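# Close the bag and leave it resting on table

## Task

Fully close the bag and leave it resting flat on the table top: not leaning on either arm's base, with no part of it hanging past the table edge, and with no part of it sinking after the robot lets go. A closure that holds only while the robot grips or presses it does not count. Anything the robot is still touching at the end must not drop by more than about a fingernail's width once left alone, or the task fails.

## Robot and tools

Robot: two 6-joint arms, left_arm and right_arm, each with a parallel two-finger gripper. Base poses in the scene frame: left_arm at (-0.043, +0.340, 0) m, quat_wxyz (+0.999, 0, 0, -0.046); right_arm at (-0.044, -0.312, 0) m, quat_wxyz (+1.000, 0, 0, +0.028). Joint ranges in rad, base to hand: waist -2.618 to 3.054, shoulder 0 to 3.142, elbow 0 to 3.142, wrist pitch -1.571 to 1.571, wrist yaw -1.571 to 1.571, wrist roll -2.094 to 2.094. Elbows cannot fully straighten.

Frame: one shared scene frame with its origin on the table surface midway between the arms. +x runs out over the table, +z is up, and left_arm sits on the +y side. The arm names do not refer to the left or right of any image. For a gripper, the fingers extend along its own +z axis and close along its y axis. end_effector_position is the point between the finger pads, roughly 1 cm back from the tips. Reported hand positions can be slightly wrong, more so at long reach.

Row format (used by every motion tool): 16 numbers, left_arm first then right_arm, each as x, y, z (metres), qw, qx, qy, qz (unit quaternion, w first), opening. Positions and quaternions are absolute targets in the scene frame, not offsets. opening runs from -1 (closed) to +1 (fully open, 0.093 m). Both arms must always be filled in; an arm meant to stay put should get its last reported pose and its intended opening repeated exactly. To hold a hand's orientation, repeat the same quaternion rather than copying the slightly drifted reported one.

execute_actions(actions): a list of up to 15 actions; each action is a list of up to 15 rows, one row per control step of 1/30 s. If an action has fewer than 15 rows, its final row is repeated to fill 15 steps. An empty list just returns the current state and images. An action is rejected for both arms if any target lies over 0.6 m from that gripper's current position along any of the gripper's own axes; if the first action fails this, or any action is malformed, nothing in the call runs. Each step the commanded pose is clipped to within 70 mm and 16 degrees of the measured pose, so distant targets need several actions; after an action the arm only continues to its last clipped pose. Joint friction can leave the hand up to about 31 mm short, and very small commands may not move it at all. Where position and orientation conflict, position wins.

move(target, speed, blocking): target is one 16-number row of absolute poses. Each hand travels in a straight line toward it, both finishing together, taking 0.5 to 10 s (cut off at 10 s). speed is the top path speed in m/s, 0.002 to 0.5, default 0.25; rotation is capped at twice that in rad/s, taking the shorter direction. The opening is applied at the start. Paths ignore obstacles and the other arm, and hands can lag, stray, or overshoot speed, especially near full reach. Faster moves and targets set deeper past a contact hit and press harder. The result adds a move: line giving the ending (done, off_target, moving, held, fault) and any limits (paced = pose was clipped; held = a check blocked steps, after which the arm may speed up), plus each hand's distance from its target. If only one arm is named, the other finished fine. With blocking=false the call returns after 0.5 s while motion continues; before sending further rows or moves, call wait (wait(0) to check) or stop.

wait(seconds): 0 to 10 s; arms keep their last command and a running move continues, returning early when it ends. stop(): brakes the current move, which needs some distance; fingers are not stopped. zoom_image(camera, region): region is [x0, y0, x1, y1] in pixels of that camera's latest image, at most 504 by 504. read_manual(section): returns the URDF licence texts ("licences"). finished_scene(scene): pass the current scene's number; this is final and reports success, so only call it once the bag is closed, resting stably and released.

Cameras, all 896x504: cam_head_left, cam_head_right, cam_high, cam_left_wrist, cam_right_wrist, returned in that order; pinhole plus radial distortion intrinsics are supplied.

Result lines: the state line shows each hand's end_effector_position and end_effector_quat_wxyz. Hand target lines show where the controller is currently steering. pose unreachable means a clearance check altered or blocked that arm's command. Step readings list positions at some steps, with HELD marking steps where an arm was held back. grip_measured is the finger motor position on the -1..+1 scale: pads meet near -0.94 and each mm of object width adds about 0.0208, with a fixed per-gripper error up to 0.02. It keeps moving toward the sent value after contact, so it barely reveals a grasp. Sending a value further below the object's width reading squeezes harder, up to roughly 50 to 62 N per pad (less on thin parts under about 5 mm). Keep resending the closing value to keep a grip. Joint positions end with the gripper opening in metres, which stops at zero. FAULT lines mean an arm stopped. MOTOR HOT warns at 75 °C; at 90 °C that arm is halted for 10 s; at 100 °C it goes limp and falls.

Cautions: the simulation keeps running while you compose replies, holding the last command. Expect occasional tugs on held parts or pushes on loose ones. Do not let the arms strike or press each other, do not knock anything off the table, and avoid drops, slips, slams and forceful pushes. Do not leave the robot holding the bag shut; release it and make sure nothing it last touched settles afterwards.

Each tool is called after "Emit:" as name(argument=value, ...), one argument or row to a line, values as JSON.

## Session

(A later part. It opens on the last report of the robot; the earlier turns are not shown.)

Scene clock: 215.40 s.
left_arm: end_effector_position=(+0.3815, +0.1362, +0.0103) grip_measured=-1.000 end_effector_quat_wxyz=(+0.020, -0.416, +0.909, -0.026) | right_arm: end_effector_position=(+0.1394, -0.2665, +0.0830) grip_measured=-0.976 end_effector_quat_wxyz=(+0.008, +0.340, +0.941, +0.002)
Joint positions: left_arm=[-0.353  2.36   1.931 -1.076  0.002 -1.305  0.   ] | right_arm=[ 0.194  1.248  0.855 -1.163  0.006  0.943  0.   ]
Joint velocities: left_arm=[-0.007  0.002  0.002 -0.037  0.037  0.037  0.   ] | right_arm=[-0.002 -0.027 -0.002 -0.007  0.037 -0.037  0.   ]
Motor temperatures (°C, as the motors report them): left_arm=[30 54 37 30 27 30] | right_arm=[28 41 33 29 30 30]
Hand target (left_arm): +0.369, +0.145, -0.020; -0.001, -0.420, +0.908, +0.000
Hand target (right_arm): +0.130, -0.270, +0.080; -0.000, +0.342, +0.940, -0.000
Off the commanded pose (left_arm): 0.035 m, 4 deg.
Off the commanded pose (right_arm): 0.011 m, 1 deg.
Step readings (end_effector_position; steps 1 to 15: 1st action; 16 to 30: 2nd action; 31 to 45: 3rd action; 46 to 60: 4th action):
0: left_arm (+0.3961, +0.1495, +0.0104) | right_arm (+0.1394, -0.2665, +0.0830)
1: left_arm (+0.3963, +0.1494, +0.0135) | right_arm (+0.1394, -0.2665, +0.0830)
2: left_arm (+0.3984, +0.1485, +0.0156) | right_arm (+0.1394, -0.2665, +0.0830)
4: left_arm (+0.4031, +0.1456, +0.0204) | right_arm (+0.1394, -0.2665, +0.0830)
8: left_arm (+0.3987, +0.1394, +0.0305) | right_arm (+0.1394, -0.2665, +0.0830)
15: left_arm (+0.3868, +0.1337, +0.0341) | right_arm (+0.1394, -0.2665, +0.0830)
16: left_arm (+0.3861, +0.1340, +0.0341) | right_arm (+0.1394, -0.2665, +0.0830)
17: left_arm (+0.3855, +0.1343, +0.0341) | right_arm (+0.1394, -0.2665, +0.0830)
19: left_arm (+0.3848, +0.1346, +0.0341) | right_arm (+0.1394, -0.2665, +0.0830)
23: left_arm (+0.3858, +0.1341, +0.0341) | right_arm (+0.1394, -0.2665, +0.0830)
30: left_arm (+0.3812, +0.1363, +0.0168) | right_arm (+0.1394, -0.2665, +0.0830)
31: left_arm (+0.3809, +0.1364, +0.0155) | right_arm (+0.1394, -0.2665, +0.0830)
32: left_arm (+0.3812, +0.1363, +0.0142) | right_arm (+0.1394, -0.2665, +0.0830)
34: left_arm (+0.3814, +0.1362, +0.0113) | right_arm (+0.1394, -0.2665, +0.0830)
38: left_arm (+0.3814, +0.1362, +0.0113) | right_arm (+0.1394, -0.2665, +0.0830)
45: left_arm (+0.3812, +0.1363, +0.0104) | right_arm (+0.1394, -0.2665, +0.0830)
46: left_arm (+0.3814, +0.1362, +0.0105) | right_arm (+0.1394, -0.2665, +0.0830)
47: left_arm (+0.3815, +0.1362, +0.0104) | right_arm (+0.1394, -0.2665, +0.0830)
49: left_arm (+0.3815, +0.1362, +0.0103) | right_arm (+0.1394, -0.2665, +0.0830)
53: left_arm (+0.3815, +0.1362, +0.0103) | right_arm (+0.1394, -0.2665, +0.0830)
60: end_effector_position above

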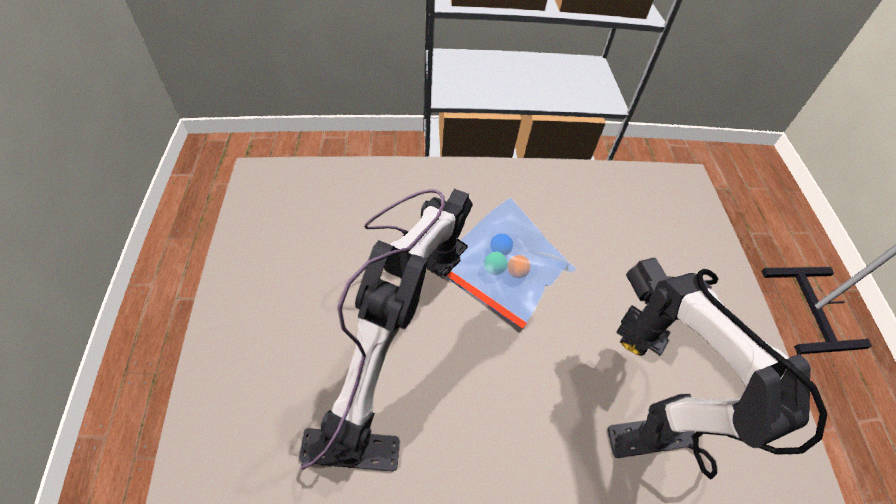

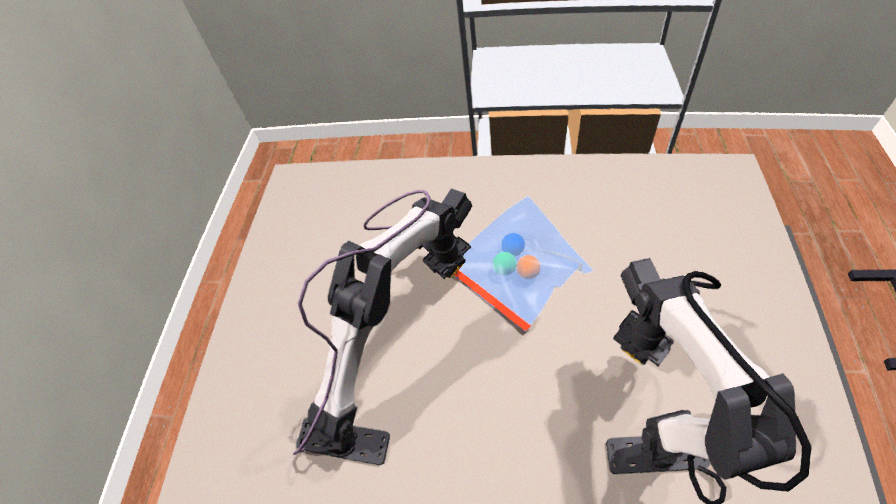

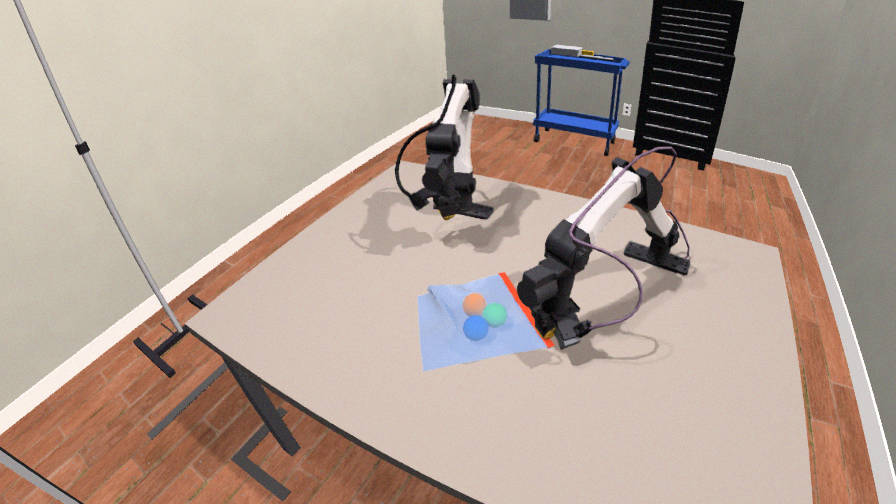

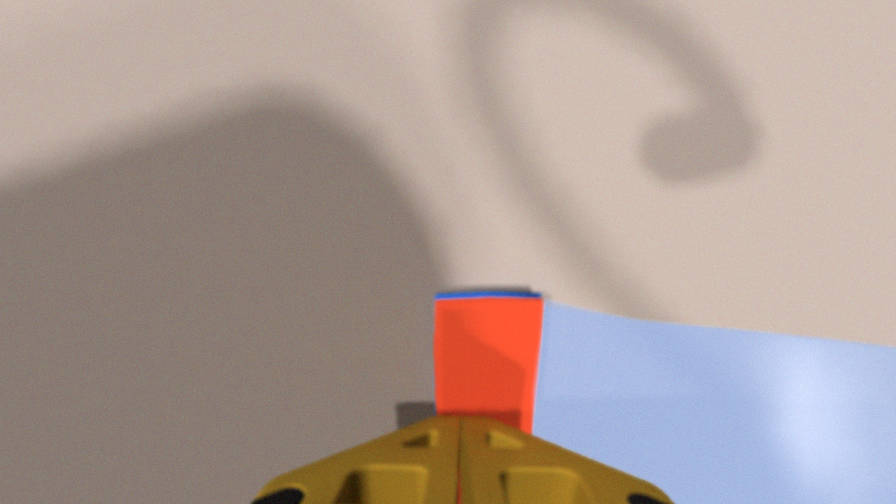

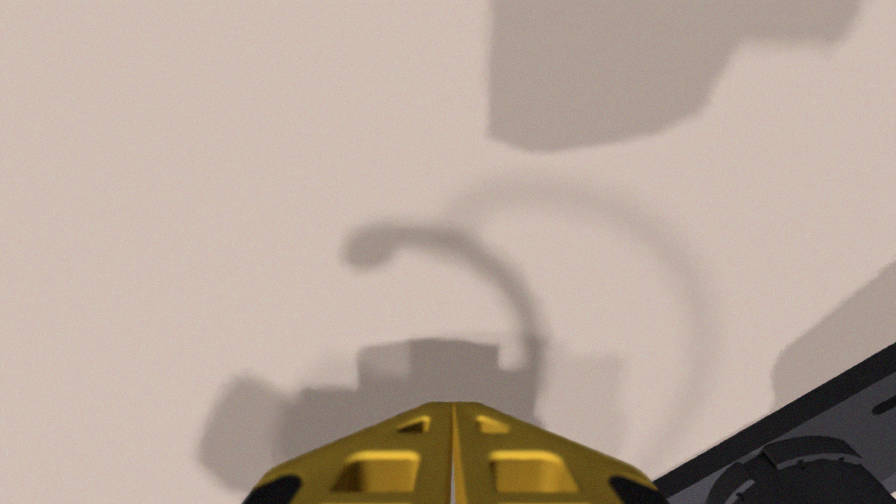

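Emit:
execute_actions(
  actions=[
    [[0.3722,0.1428,-0.0148,0,-0.42,0.907,0,-1,0.13,-0.27,0.08,0,0.342,0.94,0,-1],[0.3739,0.1415,-0.0076,0,-0.42,0.907,0,-1,0.13,-0.27,0.08,0,0.342,0.94,0,-1],[0.3755,0.1401,-0.0004,0,-0.42,0.907,0,-1,0.13,-0.27,0.08,0,0.342,0.94,0,-1],[0.3772,0.1388,0.0068,0,-0.42,0.907,0,-1,0.13,-0.27,0.08,0,0.342,0.94,0,-1],[0.3788,0.1375,0.0140,0,-0.42,0.907,0,-1,0.13,-0.27,0.08,0,0.342,0.94,0,-1],[0.3786,0.1350,0.0166,0,-0.42,0.907,0,-1,0.13,-0.27,0.08,0,0.342,0.94,0,-1],[0.3784,0.1326,0.0191,0,-0.42,0.907,0,-1,0.13,-0.27,0.08,0,0.342,0.94,0,-1],[0.3782,0.1301,0.0217,0,-0.42,0.907,0,-1,0.13,-0.27,0.08,0,0.342,0.94,0,-1],[0.3781,0.1277,0.0243,0,-0.42,0.907,0,-1,0.13,-0.27,0.08,0,0.342,0.94,0,-1],[0.3779,0.1252,0.0269,0,-0.42,0.907,0,-1,0.13,-0.27,0.08,0,0.342,0.94,0,-1],[0.3777,0.1228,0.0294,0,-0.42,0.907,0,-1,0.13,-0.27,0.08,0,0.342,0.94,0,-1],[0.3775,0.1203,0.0320,0,-0.42,0.907,0,-1,0.13,-0.27,0.08,0,0.342,0.94,0,-1]],
    [[0.3775,0.1203,0.0320,0,-0.42,0.907,0,-1,0.13,-0.27,0.08,0,0.342,0.94,0,-1],[0.3775,0.1203,0.0320,0,-0.42,0.907,0,-1,0.13,-0.27,0.08,0,0.342,0.94,0,-1],[0.3775,0.1203,0.0320,0,-0.42,0.907,0,-1,0.13,-0.27,0.08,0,0.342,0.94,0,-1],[0.3775,0.1203,0.0320,0,-0.42,0.907,0,-1,0.13,-0.27,0.08,0,0.342,0.94,0,-1],[0.3772,0.1205,0.0285,0,-0.42,0.907,0,-1,0.13,-0.27,0.08,0,0.342,0.94,0,-1],[0.3768,0.1207,0.0250,0,-0.42,0.907,0,-1,0.13,-0.27,0.08,0,0.342,0.94,0,-1],[0.3765,0.1208,0.0215,0,-0.42,0.907,0,-1,0.13,-0.27,0.08,0,0.342,0.94,0,-1],[0.3762,0.1210,0.0180,0,-0.42,0.907,0,-1,0.13,-0.27,0.08,0,0.342,0.94,0,-1],[0.3758,0.1212,0.0145,0,-0.42,0.907,0,-1,0.13,-0.27,0.08,0,0.342,0.94,0,-1],[0.3755,0.1214,0.0110,0,-0.42,0.907,0,-1,0.13,-0.27,0.08,0,0.342,0.94,0,-1],[0.3751,0.1215,0.0075,0,-0.42,0.907,0,-1,0.13,-0.27,0.08,0,0.342,0.94,0,-1],[0.3748,0.1217,0.0040,0,-0.42,0.907,0,-1,0.13,-0.27,0.08,0,0.342,0.94,0,-1]],
    [[0.3738,0.1222,0.0018,0,-0.42,0.907,0,-1,0.13,-0.27,0.08,0,0.342,0.94,0,-1],[0.3729,0.1227,-0.0003,0,-0.42,0.907,0,-1,0.13,-0.27,0.08,0,0.342,0.94,0,-1],[0.3719,0.1232,-0.0025,0,-0.42,0.907,0,-1,0.13,-0.27,0.08,0,0.342,0.94,0,-1],[0.3710,0.1237,-0.0047,0,-0.42,0.907,0,-1,0.13,-0.27,0.08,0,0.342,0.94,0,-1],[0.3700,0.1242,-0.0068,0,-0.42,0.907,0,-1,0.13,-0.27,0.08,0,0.342,0.94,0,-1],[0.3690,0.1247,-0.0090,0,-0.42,0.907,0,-1,0.13,-0.27,0.08,0,0.342,0.94,0,-1],[0.3681,0.1252,-0.0112,0,-0.42,0.907,0,-1,0.13,-0.27,0.08,0,0.342,0.94,0,-1],[0.3671,0.1257,-0.0133,0,-0.42,0.907,0,-1,0.13,-0.27,0.08,0,0.342,0.94,0,-1],[0.3662,0.1262,-0.0155,0,-0.42,0.907,0,-1,0.13,-0.27,0.08,0,0.342,0.94,0,-1],[0.3652,0.1267,-0.0177,0,-0.42,0.907,0,-1,0.13,-0.27,0.08,0,0.342,0.94,0,-1],[0.3643,0.1272,-0.0198,0,-0.42,0.907,0,-1,0.13,-0.27,0.08,0,0.342,0.94,0,-1],[0.3633,0.1277,-0.0220,0,-0.42,0.907,0,-1,0.13,-0.27,0.08,0,0.342,0.94,0,-1]],
  ],
)

Scene clock: 225.37 s.
left_arm: end_effector_position=(+0.3756, +0.1221, +0.0104) grip_measured=-1.000 end_effector_quat_wxyz=(+0.019, -0.417, +0.908, -0.026) | right_arm: end_effector_position=(+0.1394, -0.2665, +0.0830) grip_measured=-0.976 end_effector_quat_wxyz=(+0.008, +0.339, +0.941, +0.002)
Joint positions: left_arm=[-0.386  2.365  1.94  -1.08   0.002 -1.34   0.   ] | right_arm=[ 0.194  1.248  0.855 -1.163  0.006  0.943  0.   ]
Joint velocities: left_arm=[ 0.007 -0.022 -0.085  0.139  0.022  0.022  0.   ] | right_arm=[ 0.002 -0.012 -0.007 -0.022  0.066 -0.022  0.   ]
Motor temperatures (°C, as the motors report them): left_arm=[30 53 37 30 27 30] | right_arm=[28 41 33 29 30 30]
Hand target (left_arm): +0.361, +0.129, -0.020; -0.000, -0.420, +0.908, +0.001
Hand target (right_arm): +0.130, -0.270, +0.080; -0.000, +0.342, +0.940, -0.000
Off the commanded pose (left_arm): 0.035 m, 4 deg.
Off the commanded pose (right_arm): 0.011 m, 1 deg.
Step readings (end_effector_position; steps 1 to 15: 1st action; 16 to 30: 2nd action; 31 to 45: 3rd action):
0: left_arm (+0.3815, +0.1362, +0.0103) | right_arm (+0.1394, -0.2665, +0.0830)
1: left_arm (+0.3815, +0.1362, +0.0103) | right_arm (+0.1394, -0.2665, +0.0830)
2: left_arm (+0.3810, +0.1364, +0.0103) | right_arm (+0.1394, -0.2665, +0.0830)
4: left_arm (+0.3817, +0.1361, +0.0134) | right_arm (+0.1394, -0.2665, +0.0830)
8: left_arm (+0.3862, +0.1338, +0.0208) | right_arm (+0.1394, -0.2665, +0.0830)
15: left_arm (+0.3869, +0.1197, +0.0397) | right_arm (+0.1394, -0.2665, +0.0830)
16: left_arm (+0.3859, +0.1183, +0.0409) | right_arm (+0.1394, -0.2665, +0.0830)
17: left_arm (+0.3849, +0.1178, +0.0415) | right_arm (+0.1394, -0.2665, +0.0830)
19: left_arm (+0.3826, +0.1184, +0.0414) | right_arm (+0.1394, -0.2665, +0.0830)
23: left_arm (+0.3817, +0.1189, +0.0395) | right_arm (+0.1394, -0.2665, +0.0830)
30: left_arm (+0.3761, +0.1218, +0.0209) | right_arm (+0.1394, -0.2665, +0.0830)
31: left_arm (+0.3759, +0.1219, +0.0191) | right_arm (+0.1394, -0.2665, +0.0830)
32: left_arm (+0.3756, +0.1220, +0.0171) | right_arm (+0.1394, -0.2665, +0.0830)
34: left_arm (+0.3751, +0.1223, +0.0126) | right_arm (+0.1394, -0.2665, +0.0830)
38: left_arm (+0.3754, +0.1221, +0.0106) | right_arm (+0.1394, -0.2665, +0.0830)
45: end_effector_position above

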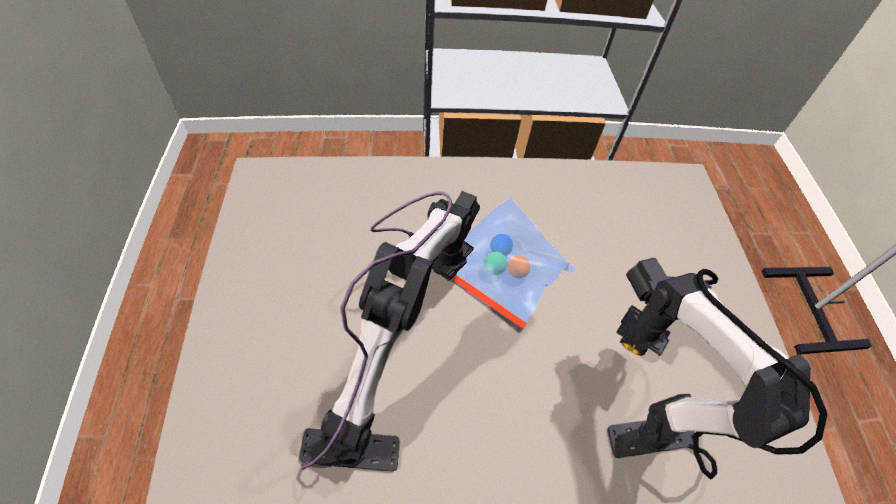

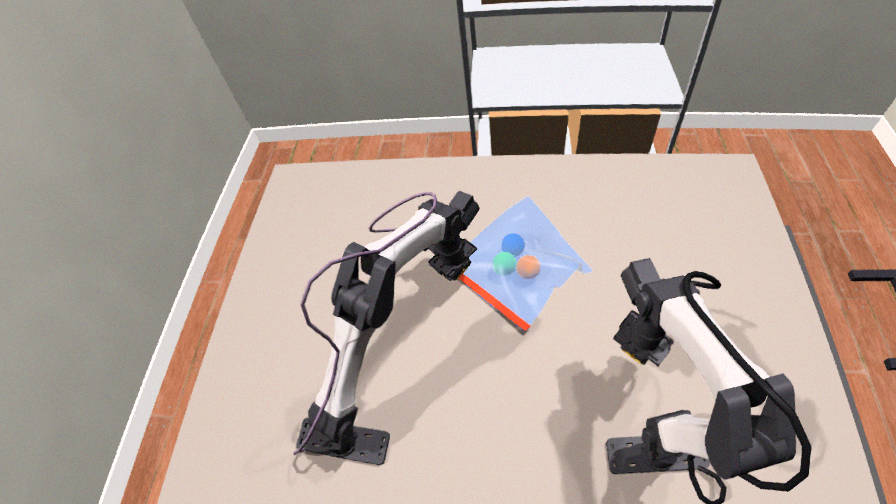

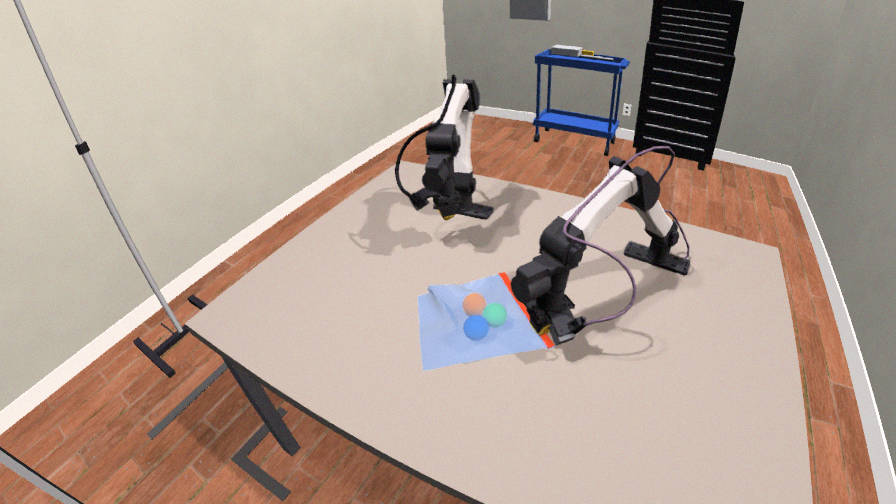

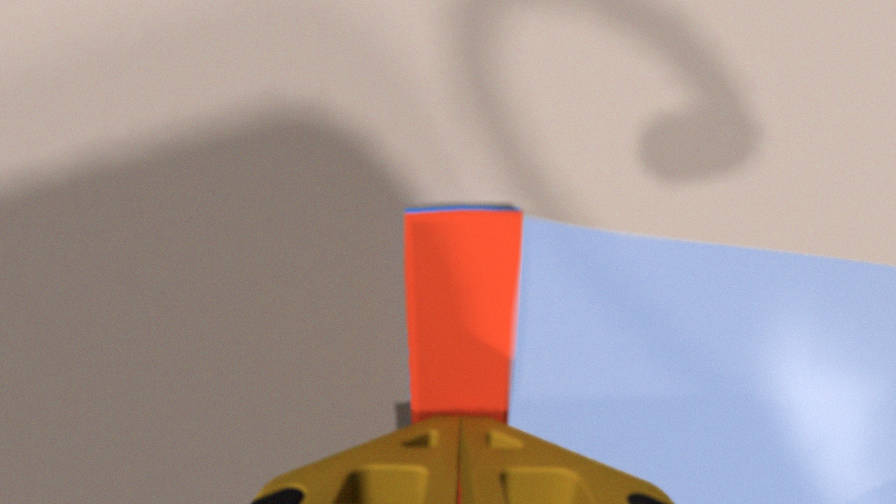

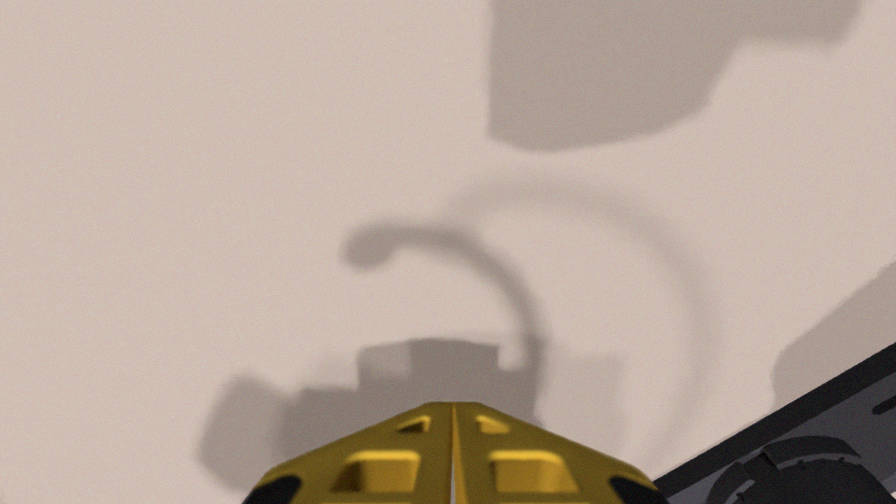

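Emit:
execute_actions(
  actions=[
    [[0.3652,0.1269,-0.0148,0,-0.42,0.907,0,-1,0.13,-0.27,0.08,0,0.342,0.94,0,-1],[0.3671,0.1260,-0.0076,0,-0.42,0.907,0,-1,0.13,-0.27,0.08,0,0.342,0.94,0,-1],[0.3691,0.1252,-0.0004,0,-0.42,0.907,0,-1,0.13,-0.27,0.08,0,0.342,0.94,0,-1],[0.3710,0.1243,0.0068,0,-0.42,0.907,0,-1,0.13,-0.27,0.08,0,0.342,0.94,0,-1],[0.3729,0.1235,0.0140,0,-0.42,0.907,0,-1,0.13,-0.27,0.08,0,0.342,0.94,0,-1],[0.3721,0.1214,0.0166,0,-0.42,0.907,0,-1,0.13,-0.27,0.08,0,0.342,0.94,0,-1],[0.3713,0.1192,0.0191,0,-0.42,0.907,0,-1,0.13,-0.27,0.08,0,0.342,0.94,0,-1],[0.3705,0.1171,0.0217,0,-0.42,0.907,0,-1,0.13,-0.27,0.08,0,0.342,0.94,0,-1],[0.3698,0.1149,0.0243,0,-0.42,0.907,0,-1,0.13,-0.27,0.08,0,0.342,0.94,0,-1],[0.3690,0.1128,0.0269,0,-0.42,0.907,0,-1,0.13,-0.27,0.08,0,0.342,0.94,0,-1],[0.3682,0.1106,0.0294,0,-0.42,0.907,0,-1,0.13,-0.27,0.08,0,0.342,0.94,0,-1],[0.3674,0.1085,0.0320,0,-0.42,0.907,0,-1,0.13,-0.27,0.08,0,0.342,0.94,0,-1]],
    [[0.3674,0.1085,0.0320,0,-0.42,0.907,0,-1,0.13,-0.27,0.08,0,0.342,0.94,0,-1],[0.3674,0.1085,0.0320,0,-0.42,0.907,0,-1,0.13,-0.27,0.08,0,0.342,0.94,0,-1],[0.3674,0.1085,0.0320,0,-0.42,0.907,0,-1,0.13,-0.27,0.08,0,0.342,0.94,0,-1],[0.3674,0.1085,0.0320,0,-0.42,0.907,0,-1,0.13,-0.27,0.08,0,0.342,0.94,0,-1],[0.3671,0.1087,0.0285,0,-0.42,0.907,0,-1,0.13,-0.27,0.08,0,0.342,0.94,0,-1],[0.3668,0.1089,0.0250,0,-0.42,0.907,0,-1,0.13,-0.27,0.08,0,0.342,0.94,0,-1],[0.3664,0.1091,0.0215,0,-0.42,0.907,0,-1,0.13,-0.27,0.08,0,0.342,0.94,0,-1],[0.3661,0.1093,0.0180,0,-0.42,0.907,0,-1,0.13,-0.27,0.08,0,0.342,0.94,0,-1],[0.3658,0.1094,0.0145,0,-0.42,0.907,0,-1,0.13,-0.27,0.08,0,0.342,0.94,0,-1],[0.3655,0.1096,0.0110,0,-0.42,0.907,0,-1,0.13,-0.27,0.08,0,0.342,0.94,0,-1],[0.3651,0.1098,0.0075,0,-0.42,0.907,0,-1,0.13,-0.27,0.08,0,0.342,0.94,0,-1],[0.3648,0.1100,0.0040,0,-0.42,0.907,0,-1,0.13,-0.27,0.08,0,0.342,0.94,0,-1]],
    [[0.3639,0.1105,0.0018,0,-0.42,0.907,0,-1,0.13,-0.27,0.08,0,0.342,0.94,0,-1],[0.3629,0.1111,-0.0003,0,-0.42,0.907,0,-1,0.13,-0.27,0.08,0,0.342,0.94,0,-1],[0.3620,0.1116,-0.0025,0,-0.42,0.907,0,-1,0.13,-0.27,0.08,0,0.342,0.94,0,-1],[0.3610,0.1121,-0.0047,0,-0.42,0.907,0,-1,0.13,-0.27,0.08,0,0.342,0.94,0,-1],[0.3601,0.1127,-0.0068,0,-0.42,0.907,0,-1,0.13,-0.27,0.08,0,0.342,0.94,0,-1],[0.3592,0.1132,-0.0090,0,-0.42,0.907,0,-1,0.13,-0.27,0.08,0,0.342,0.94,0,-1],[0.3582,0.1137,-0.0112,0,-0.42,0.907,0,-1,0.13,-0.27,0.08,0,0.342,0.94,0,-1],[0.3573,0.1143,-0.0133,0,-0.42,0.907,0,-1,0.13,-0.27,0.08,0,0.342,0.94,0,-1],[0.3563,0.1148,-0.0155,0,-0.42,0.907,0,-1,0.13,-0.27,0.08,0,0.342,0.94,0,-1],[0.3554,0.1153,-0.0177,0,-0.42,0.907,0,-1,0.13,-0.27,0.08,0,0.342,0.94,0,-1],[0.3544,0.1159,-0.0198,0,-0.42,0.907,0,-1,0.13,-0.27,0.08,0,0.342,0.94,0,-1],[0.3535,0.1164,-0.0220,0,-0.42,0.907,0,-1,0.13,-0.27,0.08,0,0.342,0.94,0,-1]],
    [[0.3535,0.1164,-0.0220,0,-0.42,0.907,0,-1,0.13,-0.27,0.08,0,0.342,0.94,0,-1],[0.3535,0.1164,-0.0220,0,-0.42,0.907,0,-1,0.13,-0.27,0.08,0,0.342,0.94,0,-1],[0.3535,0.1164,-0.0220,0,-0.42,0.907,0,-1,0.13,-0.27,0.08,0,0.342,0.94,0,-1],[0.3554,0.1155,-0.0148,0,-0.42,0.907,0,-1,0.13,-0.27,0.08,0,0.342,0.94,0,-1],[0.3572,0.1146,-0.0076,0,-0.42,0.907,0,-1,0.13,-0.27,0.08,0,0.342,0.94,0,-1],[0.3591,0.1136,-0.0004,0,-0.42,0.907,0,-1,0.13,-0.27,0.08,0,0.342,0.94,0,-1],[0.3609,0.1127,0.0068,0,-0.42,0.907,0,-1,0.13,-0.27,0.08,0,0.342,0.94,0,-1],[0.3628,0.1118,0.0140,0,-0.42,0.907,0,-1,0.13,-0.27,0.08,0,0.342,0.94,0,-1],[0.3620,0.1097,0.0166,0,-0.42,0.907,0,-1,0.13,-0.27,0.08,0,0.342,0.94,0,-1],[0.3612,0.1075,0.0191,0,-0.42,0.907,0,-1,0.13,-0.27,0.08,0,0.342,0.94,0,-1],[0.3604,0.1054,0.0217,0,-0.42,0.907,0,-1,0.13,-0.27,0.08,0,0.342,0.94,0,-1],[0.3597,0.1032,0.0243,0,-0.42,0.907,0,-1,0.13,-0.27,0.08,0,0.342,0.94,0,-1],[0.3589,0.1011,0.0269,0,-0.42,0.907,0,-1,0.13,-0.27,0.08,0,0.342,0.94,0,-1],[0.3581,0.0989,0.0294,0,-0.42,0.907,0,-1,0.13,-0.27,0.08,0,0.342,0.94,0,-1],[0.3573,0.0968,0.0320,0,-0.42,0.907,0,-1,0.13,-0.27,0.08,0,0.342,0.94,0,-1]],
    [[0.3573,0.0968,0.0320,0,-0.42,0.907,0,-1,0.13,-0.27,0.08,0,0.342,0.94,0,-1],[0.3573,0.0968,0.0320,0,-0.42,0.907,0,-1,0.13,-0.27,0.08,0,0.342,0.94,0,-1],[0.3573,0.0968,0.0320,0,-0.42,0.907,0,-1,0.13,-0.27,0.08,0,0.342,0.94,0,-1],[0.3573,0.0968,0.0320,0,-0.42,0.907,0,-1,0.13,-0.27,0.08,0,0.342,0.94,0,-1],[0.3573,0.0968,0.0320,0,-0.42,0.907,0,-1,0.13,-0.27,0.08,0,0.342,0.94,0,-1],[0.3573,0.0968,0.0320,0,-0.42,0.907,0,-1,0.13,-0.27,0.08,0,0.342,0.94,0,-1],[0.3573,0.0968,0.0320,0,-0.42,0.907,0,-1,0.13,-0.27,0.08,0,0.342,0.94,0,-1],[0.3570,0.0970,0.0285,0,-0.42,0.907,0,-1,0.13,-0.27,0.08,0,0.342,0.94,0,-1],[0.3567,0.0972,0.0250,0,-0.42,0.907,0,-1,0.13,-0.27,0.08,0,0.342,0.94,0,-1],[0.3563,0.0974,0.0215,0,-0.42,0.907,0,-1,0.13,-0.27,0.08,0,0.342,0.94,0,-1],[0.3560,0.0976,0.0180,0,-0.42,0.907,0,-1,0.13,-0.27,0.08,0,0.342,0.94,0,-1],[0.3557,0.0978,0.0145,0,-0.42,0.907,0,-1,0.13,-0.27,0.08,0,0.342,0.94,0,-1],[0.3554,0.0980,0.0110,0,-0.42,0.907,0,-1,0.13,-0.27,0.08,0,0.342,0.94,0,-1],[0.3550,0.0982,0.0075,0,-0.42,0.907,0,-1,0.13,-0.27,0.08,0,0.342,0.94,0,-1],[0.3547,0.0984,0.0040,0,-0.42,0.907,0,-1,0.13,-0.27,0.08,0,0.342,0.94,0,-1]],
    [[0.3547,0.0984,0.0040,0,-0.42,0.907,0,-1,0.13,-0.27,0.08,0,0.342,0.94,0,-1],[0.3547,0.0984,0.0040,0,-0.42,0.907,0,-1,0.13,-0.27,0.08,0,0.342,0.94,0,-1],[0.3547,0.0984,0.0040,0,-0.42,0.907,0,-1,0.13,-0.27,0.08,0,0.342,0.94,0,-1],[0.3538,0.0990,0.0018,0,-0.42,0.907,0,-1,0.13,-0.27,0.08,0,0.342,0.94,0,-1],[0.3529,0.0995,-0.0003,0,-0.42,0.907,0,-1,0.13,-0.27,0.08,0,0.342,0.94,0,-1],[0.3519,0.1001,-0.0025,0,-0.42,0.907,0,-1,0.13,-0.27,0.08,0,0.342,0.94,0,-1],[0.3510,0.1006,-0.0047,0,-0.42,0.907,0,-1,0.13,-0.27,0.08,0,0.342,0.94,0,-1],[0.3501,0.1012,-0.0068,0,-0.42,0.907,0,-1,0.13,-0.27,0.08,0,0.342,0.94,0,-1],[0.3492,0.1018,-0.0090,0,-0.42,0.907,0,-1,0.13,-0.27,0.08,0,0.342,0.94,0,-1],[0.3482,0.1023,-0.0112,0,-0.42,0.907,0,-1,0.13,-0.27,0.08,0,0.342,0.94,0,-1],[0.3473,0.1029,-0.0133,0,-0.42,0.907,0,-1,0.13,-0.27,0.08,0,0.342,0.94,0,-1],[0.3464,0.1034,-0.0155,0,-0.42,0.907,0,-1,0.13,-0.27,0.08,0,0.342,0.94,0,-1],[0.3455,0.1040,-0.0177,0,-0.42,0.907,0,-1,0.13,-0.27,0.08,0,0.342,0.94,0,-1],[0.3445,0.1045,-0.0198,0,-0.42,0.907,0,-1,0.13,-0.27,0.08,0,0.342,0.94,0,-1],[0.3436,0.1051,-0.0220,0,-0.42,0.907,0,-1,0.13,-0.27,0.08,0,0.342,0.94,0,-1]],
  ],
)

Scene clock: 238.77 s.
left_arm: end_effector_position=(+0.3557, +0.0984, +0.0108) grip_measured=-1.000 end_effector_quat_wxyz=(+0.015, -0.417, +0.908, -0.024) | right_arm: end_effector_position=(+0.1394, -0.2665, +0.0830) grip_measured=-0.976 end_effector_quat_wxyz=(+0.008, +0.339, +0.941, +0.002)
Joint positions: left_arm=[-0.45   2.348  1.912 -1.078  0.002 -1.404  0.   ] | right_arm=[ 0.194  1.248  0.855 -1.163  0.006  0.943  0.   ]
Joint velocities: left_arm=[ 0.002 -0.159 -0.344  0.286 -0.007 -0.081  0.   ] | right_arm=[ 0.007  0.002  0.007 -0.066 -0.037  0.022  0.   ]
Motor temperatures (°C, as the motors report them): left_arm=[30 54 36 30 27 30] | right_arm=[28 40 33 29 30 30]
Hand target (left_arm): +0.342, +0.106, -0.020; -0.001, -0.420, +0.908, +0.002
Hand target (right_arm): +0.130, -0.270, +0.080; -0.000, +0.342, +0.940, -0.000
Off the commanded pose (left_arm): 0.036 m, 3 deg.
Off the commanded pose (right_arm): 0.011 m, 1 deg.
Step readings (end_effector_position; steps 1 to 15: 1st action; 16 to 30: 2nd action; 31 to 45: 3rd action; 46 to 60: 4th action; 61 to 75: 5th action; 76 to 90: 6th action):
0: left_arm (+0.3760, +0.1218, +0.0105) | right_arm (+0.1394, -0.2665, +0.0830)
1: left_arm (+0.3759, +0.1219, +0.0105) | right_arm (+0.1394, -0.2665, +0.0830)
2: left_arm (+0.3756, +0.1220, +0.0110) | right_arm (+0.1394, -0.2665, +0.0830)
4: left_arm (+0.3760, +0.1219, +0.0133) | right_arm (+0.1394, -0.2665, +0.0830)
8: left_arm (+0.3791, +0.1198, +0.0198) | right_arm (+0.1394, -0.2665, +0.0830)
15: left_arm (+0.3758, +0.1079, +0.0385) | right_arm (+0.1394, -0.2665, +0.0830)
16: left_arm (+0.3748, +0.1068, +0.0394) | right_arm (+0.1394, -0.2665, +0.0830)
17: left_arm (+0.3737, +0.1062, +0.0397) | right_arm (+0.1394, -0.2665, +0.0830)
19: left_arm (+0.3716, +0.1069, +0.0396) | right_arm (+0.1394, -0.2665, +0.0830)
23: left_arm (+0.3713, +0.1071, +0.0396) | right_arm (+0.1394, -0.2665, +0.0830)
30: left_arm (+0.3664, +0.1098, +0.0215) | right_arm (+0.1394, -0.2665, +0.0830)
31: left_arm (+0.3662, +0.1100, +0.0195) | right_arm (+0.1394, -0.2665, +0.0830)
32: left_arm (+0.3660, +0.1101, +0.0176) | right_arm (+0.1394, -0.2665, +0.0830)
34: left_arm (+0.3653, +0.1105, +0.0130) | right_arm (+0.1394, -0.2665, +0.0830)
38: left_arm (+0.3656, +0.1102, +0.0106) | right_arm (+0.1394, -0.2665, +0.0830)
45: left_arm (+0.3658, +0.1101, +0.0105) | right_arm (+0.1394, -0.2665, +0.0830)
46: left_arm (+0.3660, +0.1100, +0.0106) | right_arm (+0.1394, -0.2665, +0.0830)
47: left_arm (+0.3659, +0.1100, +0.0104) | right_arm (+0.1394, -0.2665, +0.0830)
49: left_arm (+0.3659, +0.1100, +0.0103) | right_arm (+0.1394, -0.2665, +0.0830)
53: left_arm (+0.3667, +0.1096, +0.0147) | right_arm (+0.1394, -0.2665, +0.0830)
60: left_arm (+0.3678, +0.1024, +0.0315) | right_arm (+0.1394, -0.2665, +0.0830)
61: left_arm (+0.3669, +0.1001, +0.0342) | right_arm (+0.1394, -0.2665, +0.0830)
62: left_arm (+0.3661, +0.0979, +0.0365) | right_arm (+0.1394, -0.2665, +0.0830)
64: left_arm (+0.3642, +0.0950, +0.0389) | right_arm (+0.1394, -0.2665, +0.0830)
68: left_arm (+0.3604, +0.0956, +0.0393) | right_arm (+0.1394, -0.2665, +0.0830)
75: left_arm (+0.3603, +0.0957, +0.0310) | right_arm (+0.1394, -0.2665, +0.0830)
76: left_arm (+0.3590, +0.0965, +0.0278) | right_arm (+0.1394, -0.2665, +0.0830)
77: left_arm (+0.3577, +0.0972, +0.0248) | right_arm (+0.1394, -0.2665, +0.0830)
79: left_arm (+0.3565, +0.0979, +0.0203) | right_arm (+0.1394, -0.2665, +0.0830)
83: left_arm (+0.3546, +0.0991, +0.0108) | right_arm (+0.1394, -0.2665, +0.0830)
90: end_effector_position above

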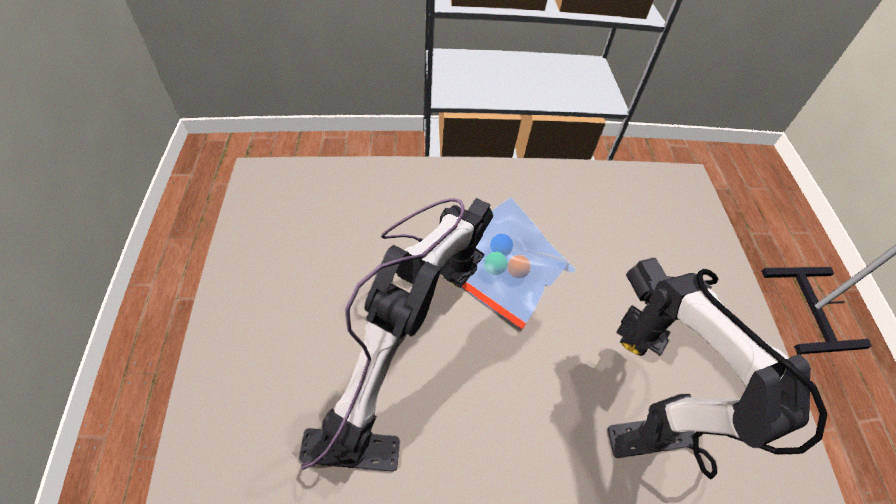

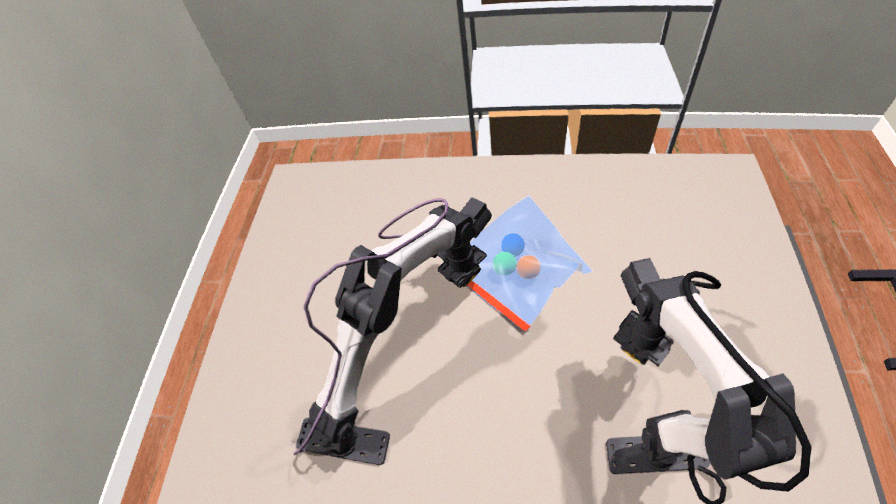

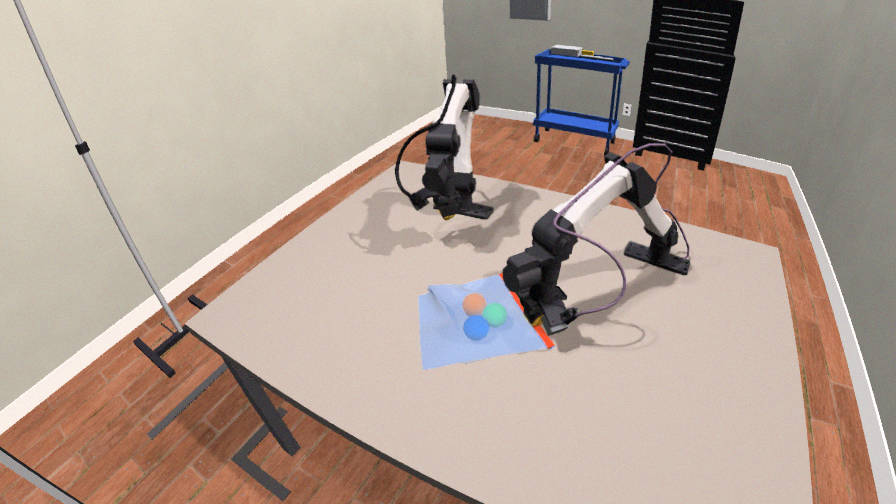

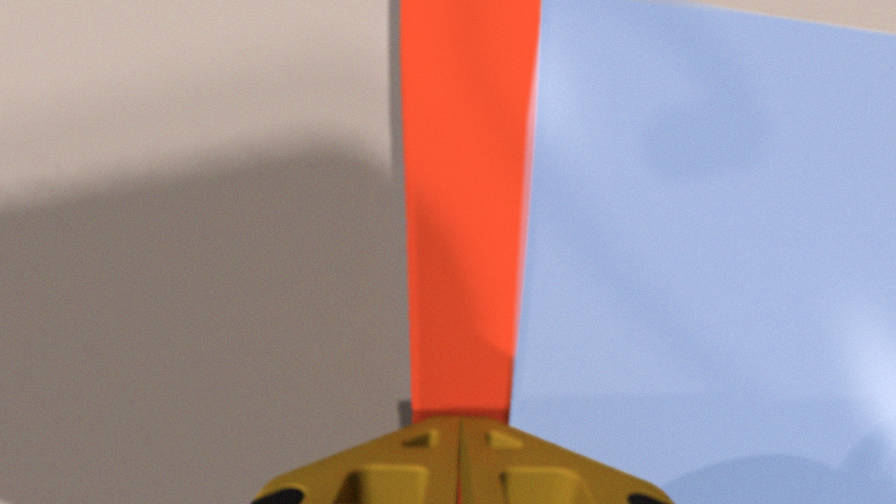

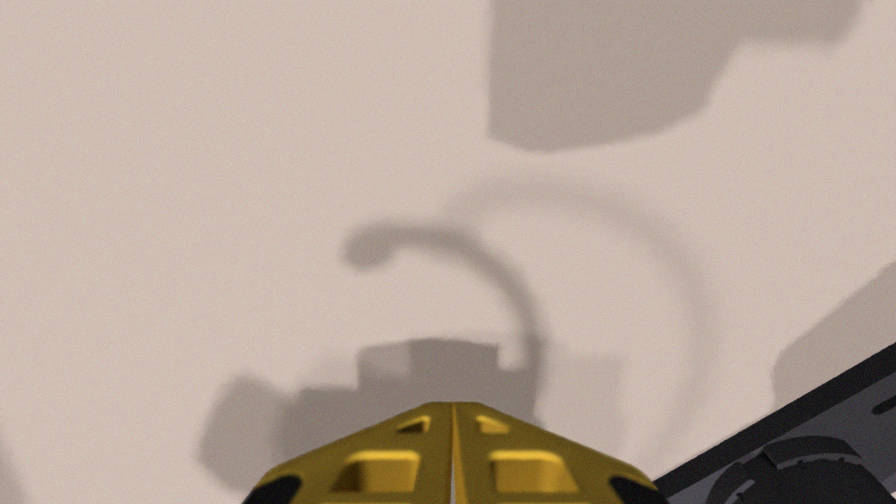

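Emit:
move(
  target=[0.352,0.100,0.05,0,-0.42,0.907,0,-1, 0.13,-0.27,0.08,0,0.342,0.94,0,-1],
  speed=0.1,
)

Emit:
move(
  target=[0.20,0.27,0.10,0,-0.42,0.907,0,-1, 0.13,-0.27,0.08,0,0.342,0.94,0,-1],
  speed=0.25,
)

Scene clock: 242.93 s.
left_arm: end_effector_position=(+0.3525, +0.1004, +0.0537) grip_measured=-1.000 end_effector_quat_wxyz=(+0.003, -0.418, +0.909, -0.007) | right_arm: end_effector_position=(+0.1394, -0.2665, +0.0830) grip_measured=-0.976 end_effector_quat_wxyz=(+0.008, +0.339, +0.941, +0.002)
Joint positions: left_arm=[-0.45   2.357  2.101 -1.3    0.002 -1.405  0.   ] | right_arm=[ 0.194  1.248  0.855 -1.163  0.006  0.943  0.   ]
Joint velocities: left_arm=[-0.007  0.002 -0.002 -0.037 -0.081 -0.066  0.   ] | right_arm=[-0.002 -0.007  0.002 -0.11  -0.022 -0.022  0.   ]
Motor temperatures (°C, as the motors report them): left_arm=[30 54 36 30 27 30] | right_arm=[28 40 33 29 30 30]
Hand target (left_arm): +0.353, +0.100, +0.050; +0.000, -0.420, +0.908, -0.000
Hand target (right_arm): +0.130, -0.270, +0.080; -0.000, +0.342, +0.940, -0.000
Off the commanded pose (left_arm): 0.004 m, 1 deg.
Off the commanded pose (right_arm): 0.011 m, 1 deg.
move: off_target (right_arm)

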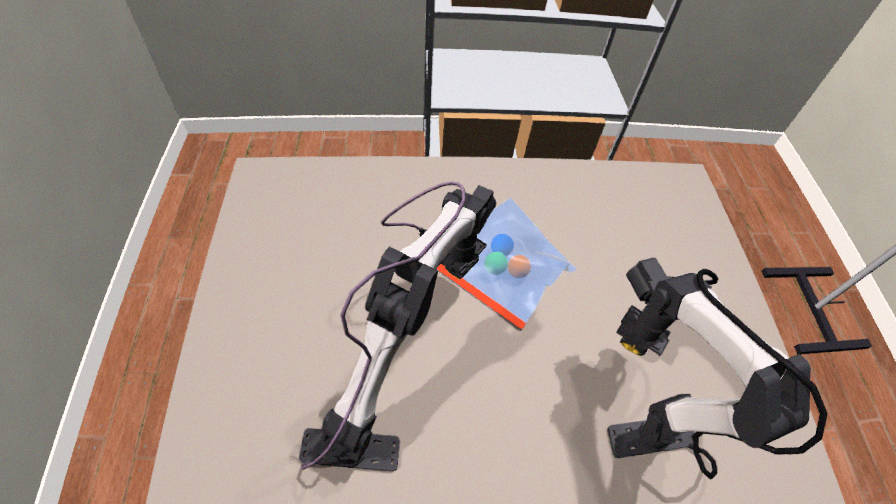

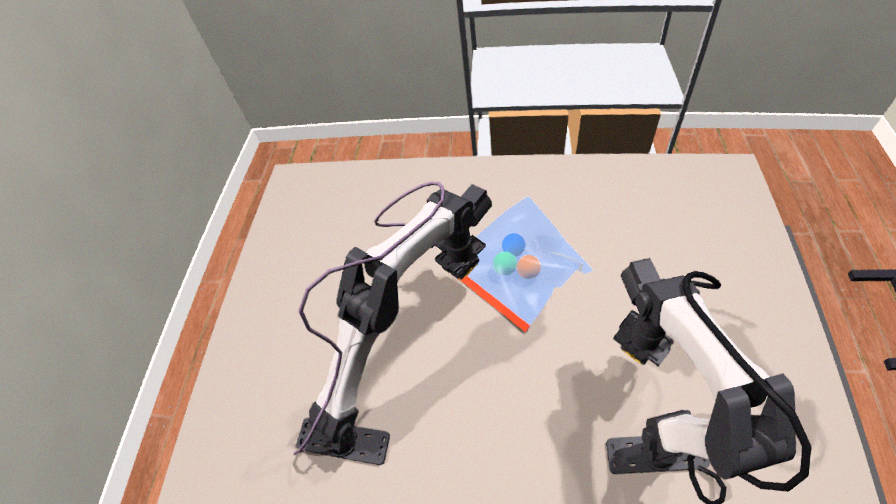

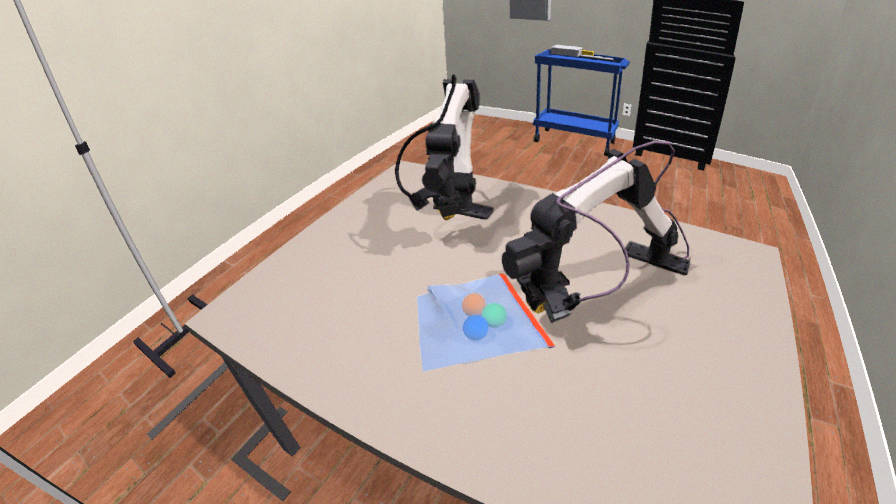

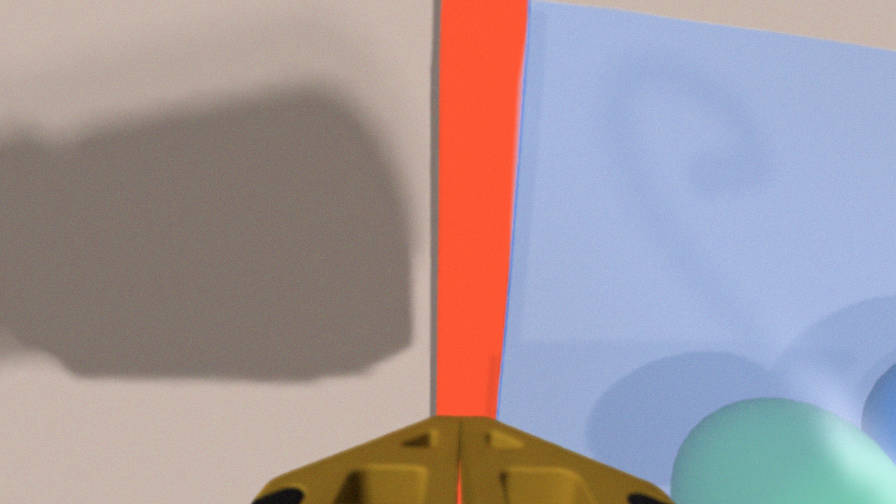

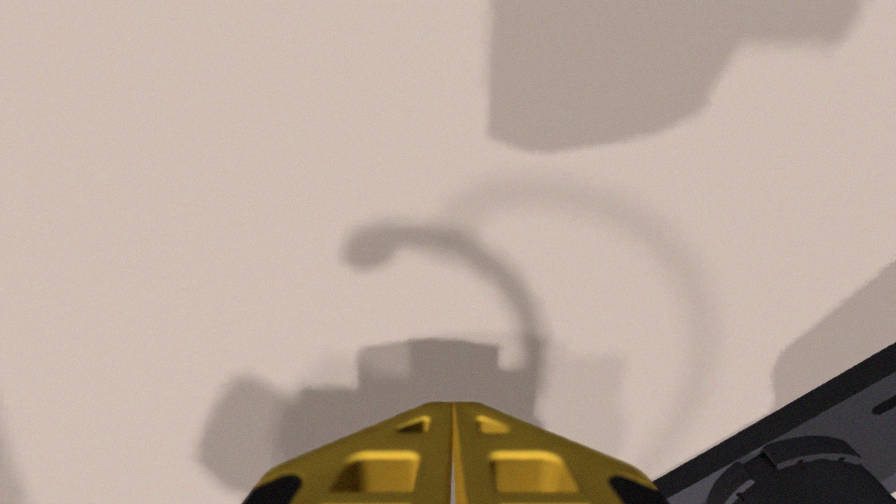

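Scene clock: 244.40 s.
left_arm: end_effector_position=(+0.2087, +0.2646, +0.1087) grip_measured=-1.000 end_effector_quat_wxyz=(+0.011, -0.422, +0.906, -0.011) | right_arm: end_effector_position=(+0.1394, -0.2665, +0.0830) grip_measured=-0.976 end_effector_quat_wxyz=(+0.008, +0.339, +0.941, +0.002)
Joint positions: left_arm=[-0.195  1.513  1.169 -1.196  0.002 -1.16   0.   ] | right_arm=[ 0.194  1.248  0.855 -1.163  0.006  0.943  0.   ]
Joint velocities: left_arm=[-0.017 -0.027 -0.002 -0.022 -0.022 -0.022  0.   ] | right_arm=[-0.017  0.002 -0.007  0.007  0.022  0.037  0.   ]
Motor temperatures (°C, as the motors report them): left_arm=[30 54 36 30 27 30] | right_arm=[28 40 33 29 30 30]
Hand target (left_arm): +0.199, +0.268, +0.101; -0.004, -0.420, +0.907, -0.001
Hand target (right_arm): +0.130, -0.270, +0.080; -0.000, +0.342, +0.940, -0.000
Off the commanded pose (left_arm): 0.013 m, 2 deg.
Off the commanded pose (right_arm): 0.011 m, 1 deg.
move: off_target (left_arm, right_arm)

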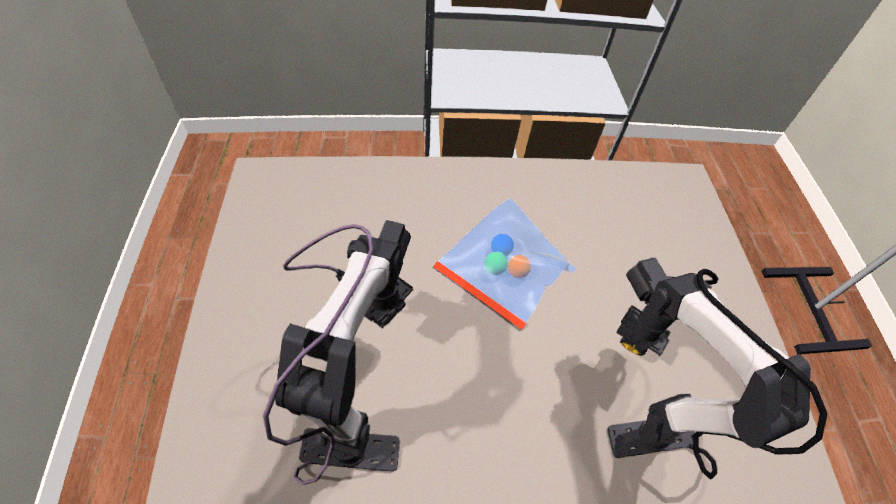

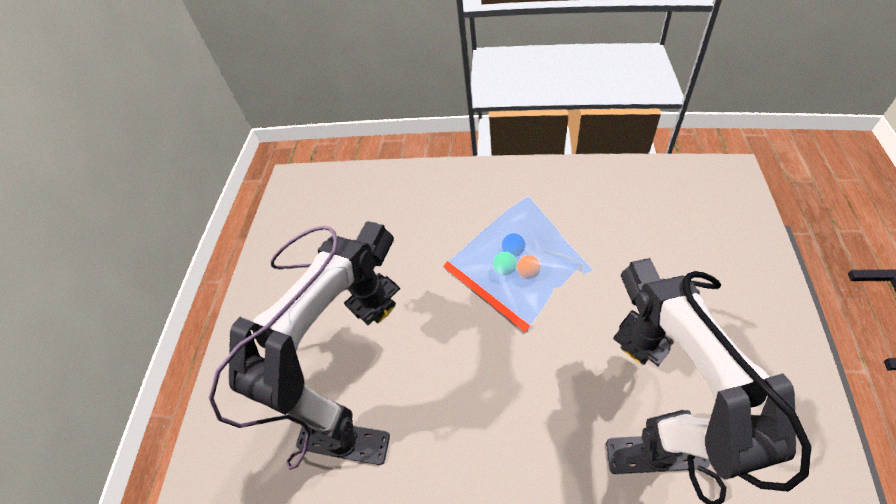

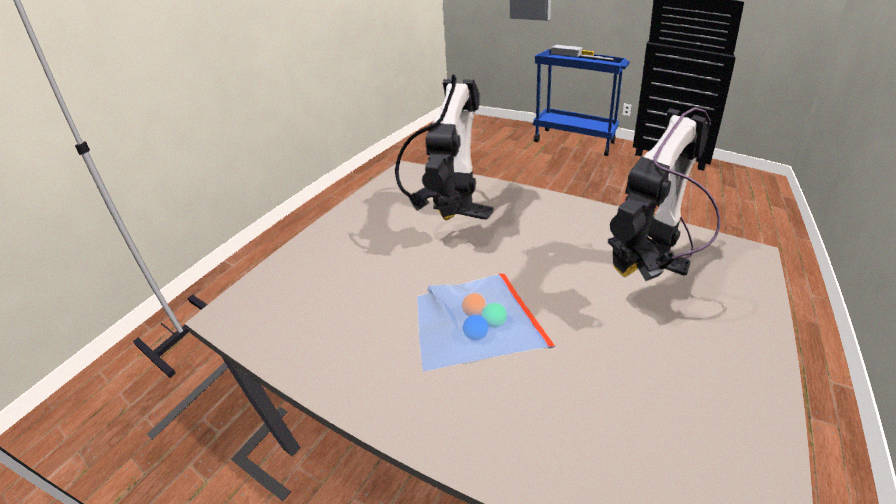

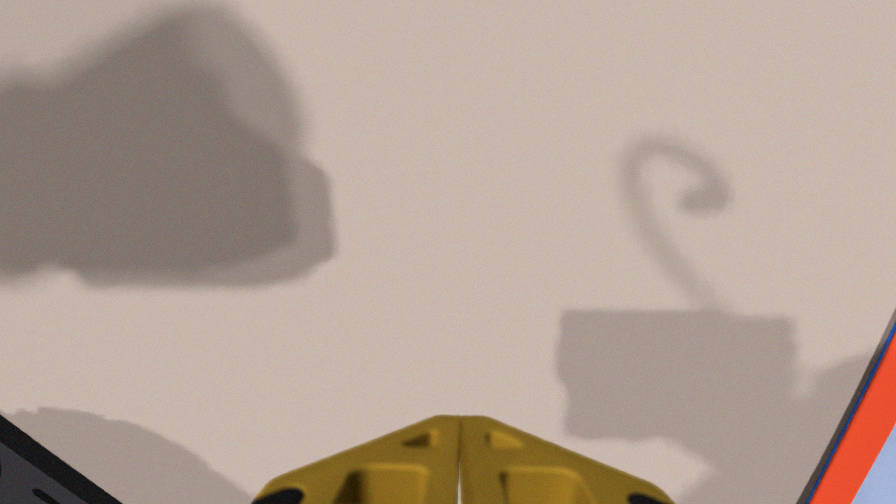

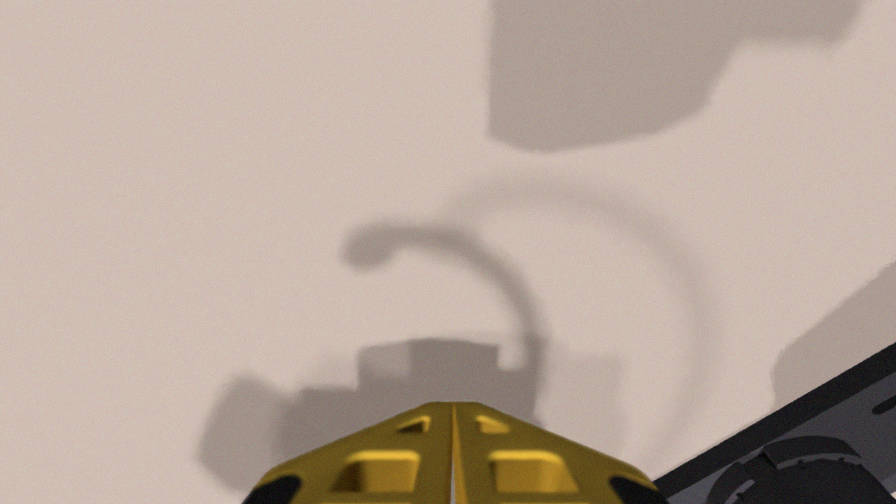

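Emit:
zoom_image(
  camera="cam_head_left",
  region=[425, 250, 545, 340],
)

Emit:
zoom_image(
  camera="cam_high",
  region=[470, 260, 590, 360],
)

Region (425, 250, 545, 340) of cam_head_left's 896x504 image, scaled by 4.200, with more detail than that image has; it fills the top 378 rows of this view, and the rest is white.

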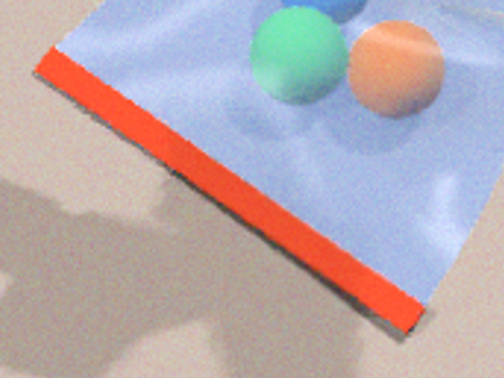

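Region (470, 260, 590, 360) of cam_high's 896x504 image, scaled by 4.200, with more detail than that image has.

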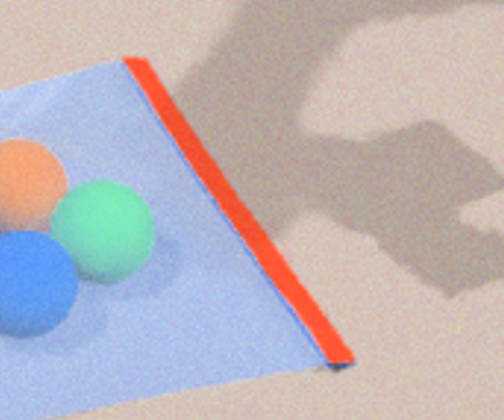

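The strip appears sealed along its full length.

Emit:
finished_scene(
  scene=1,
)

The scene is finished: the task was done.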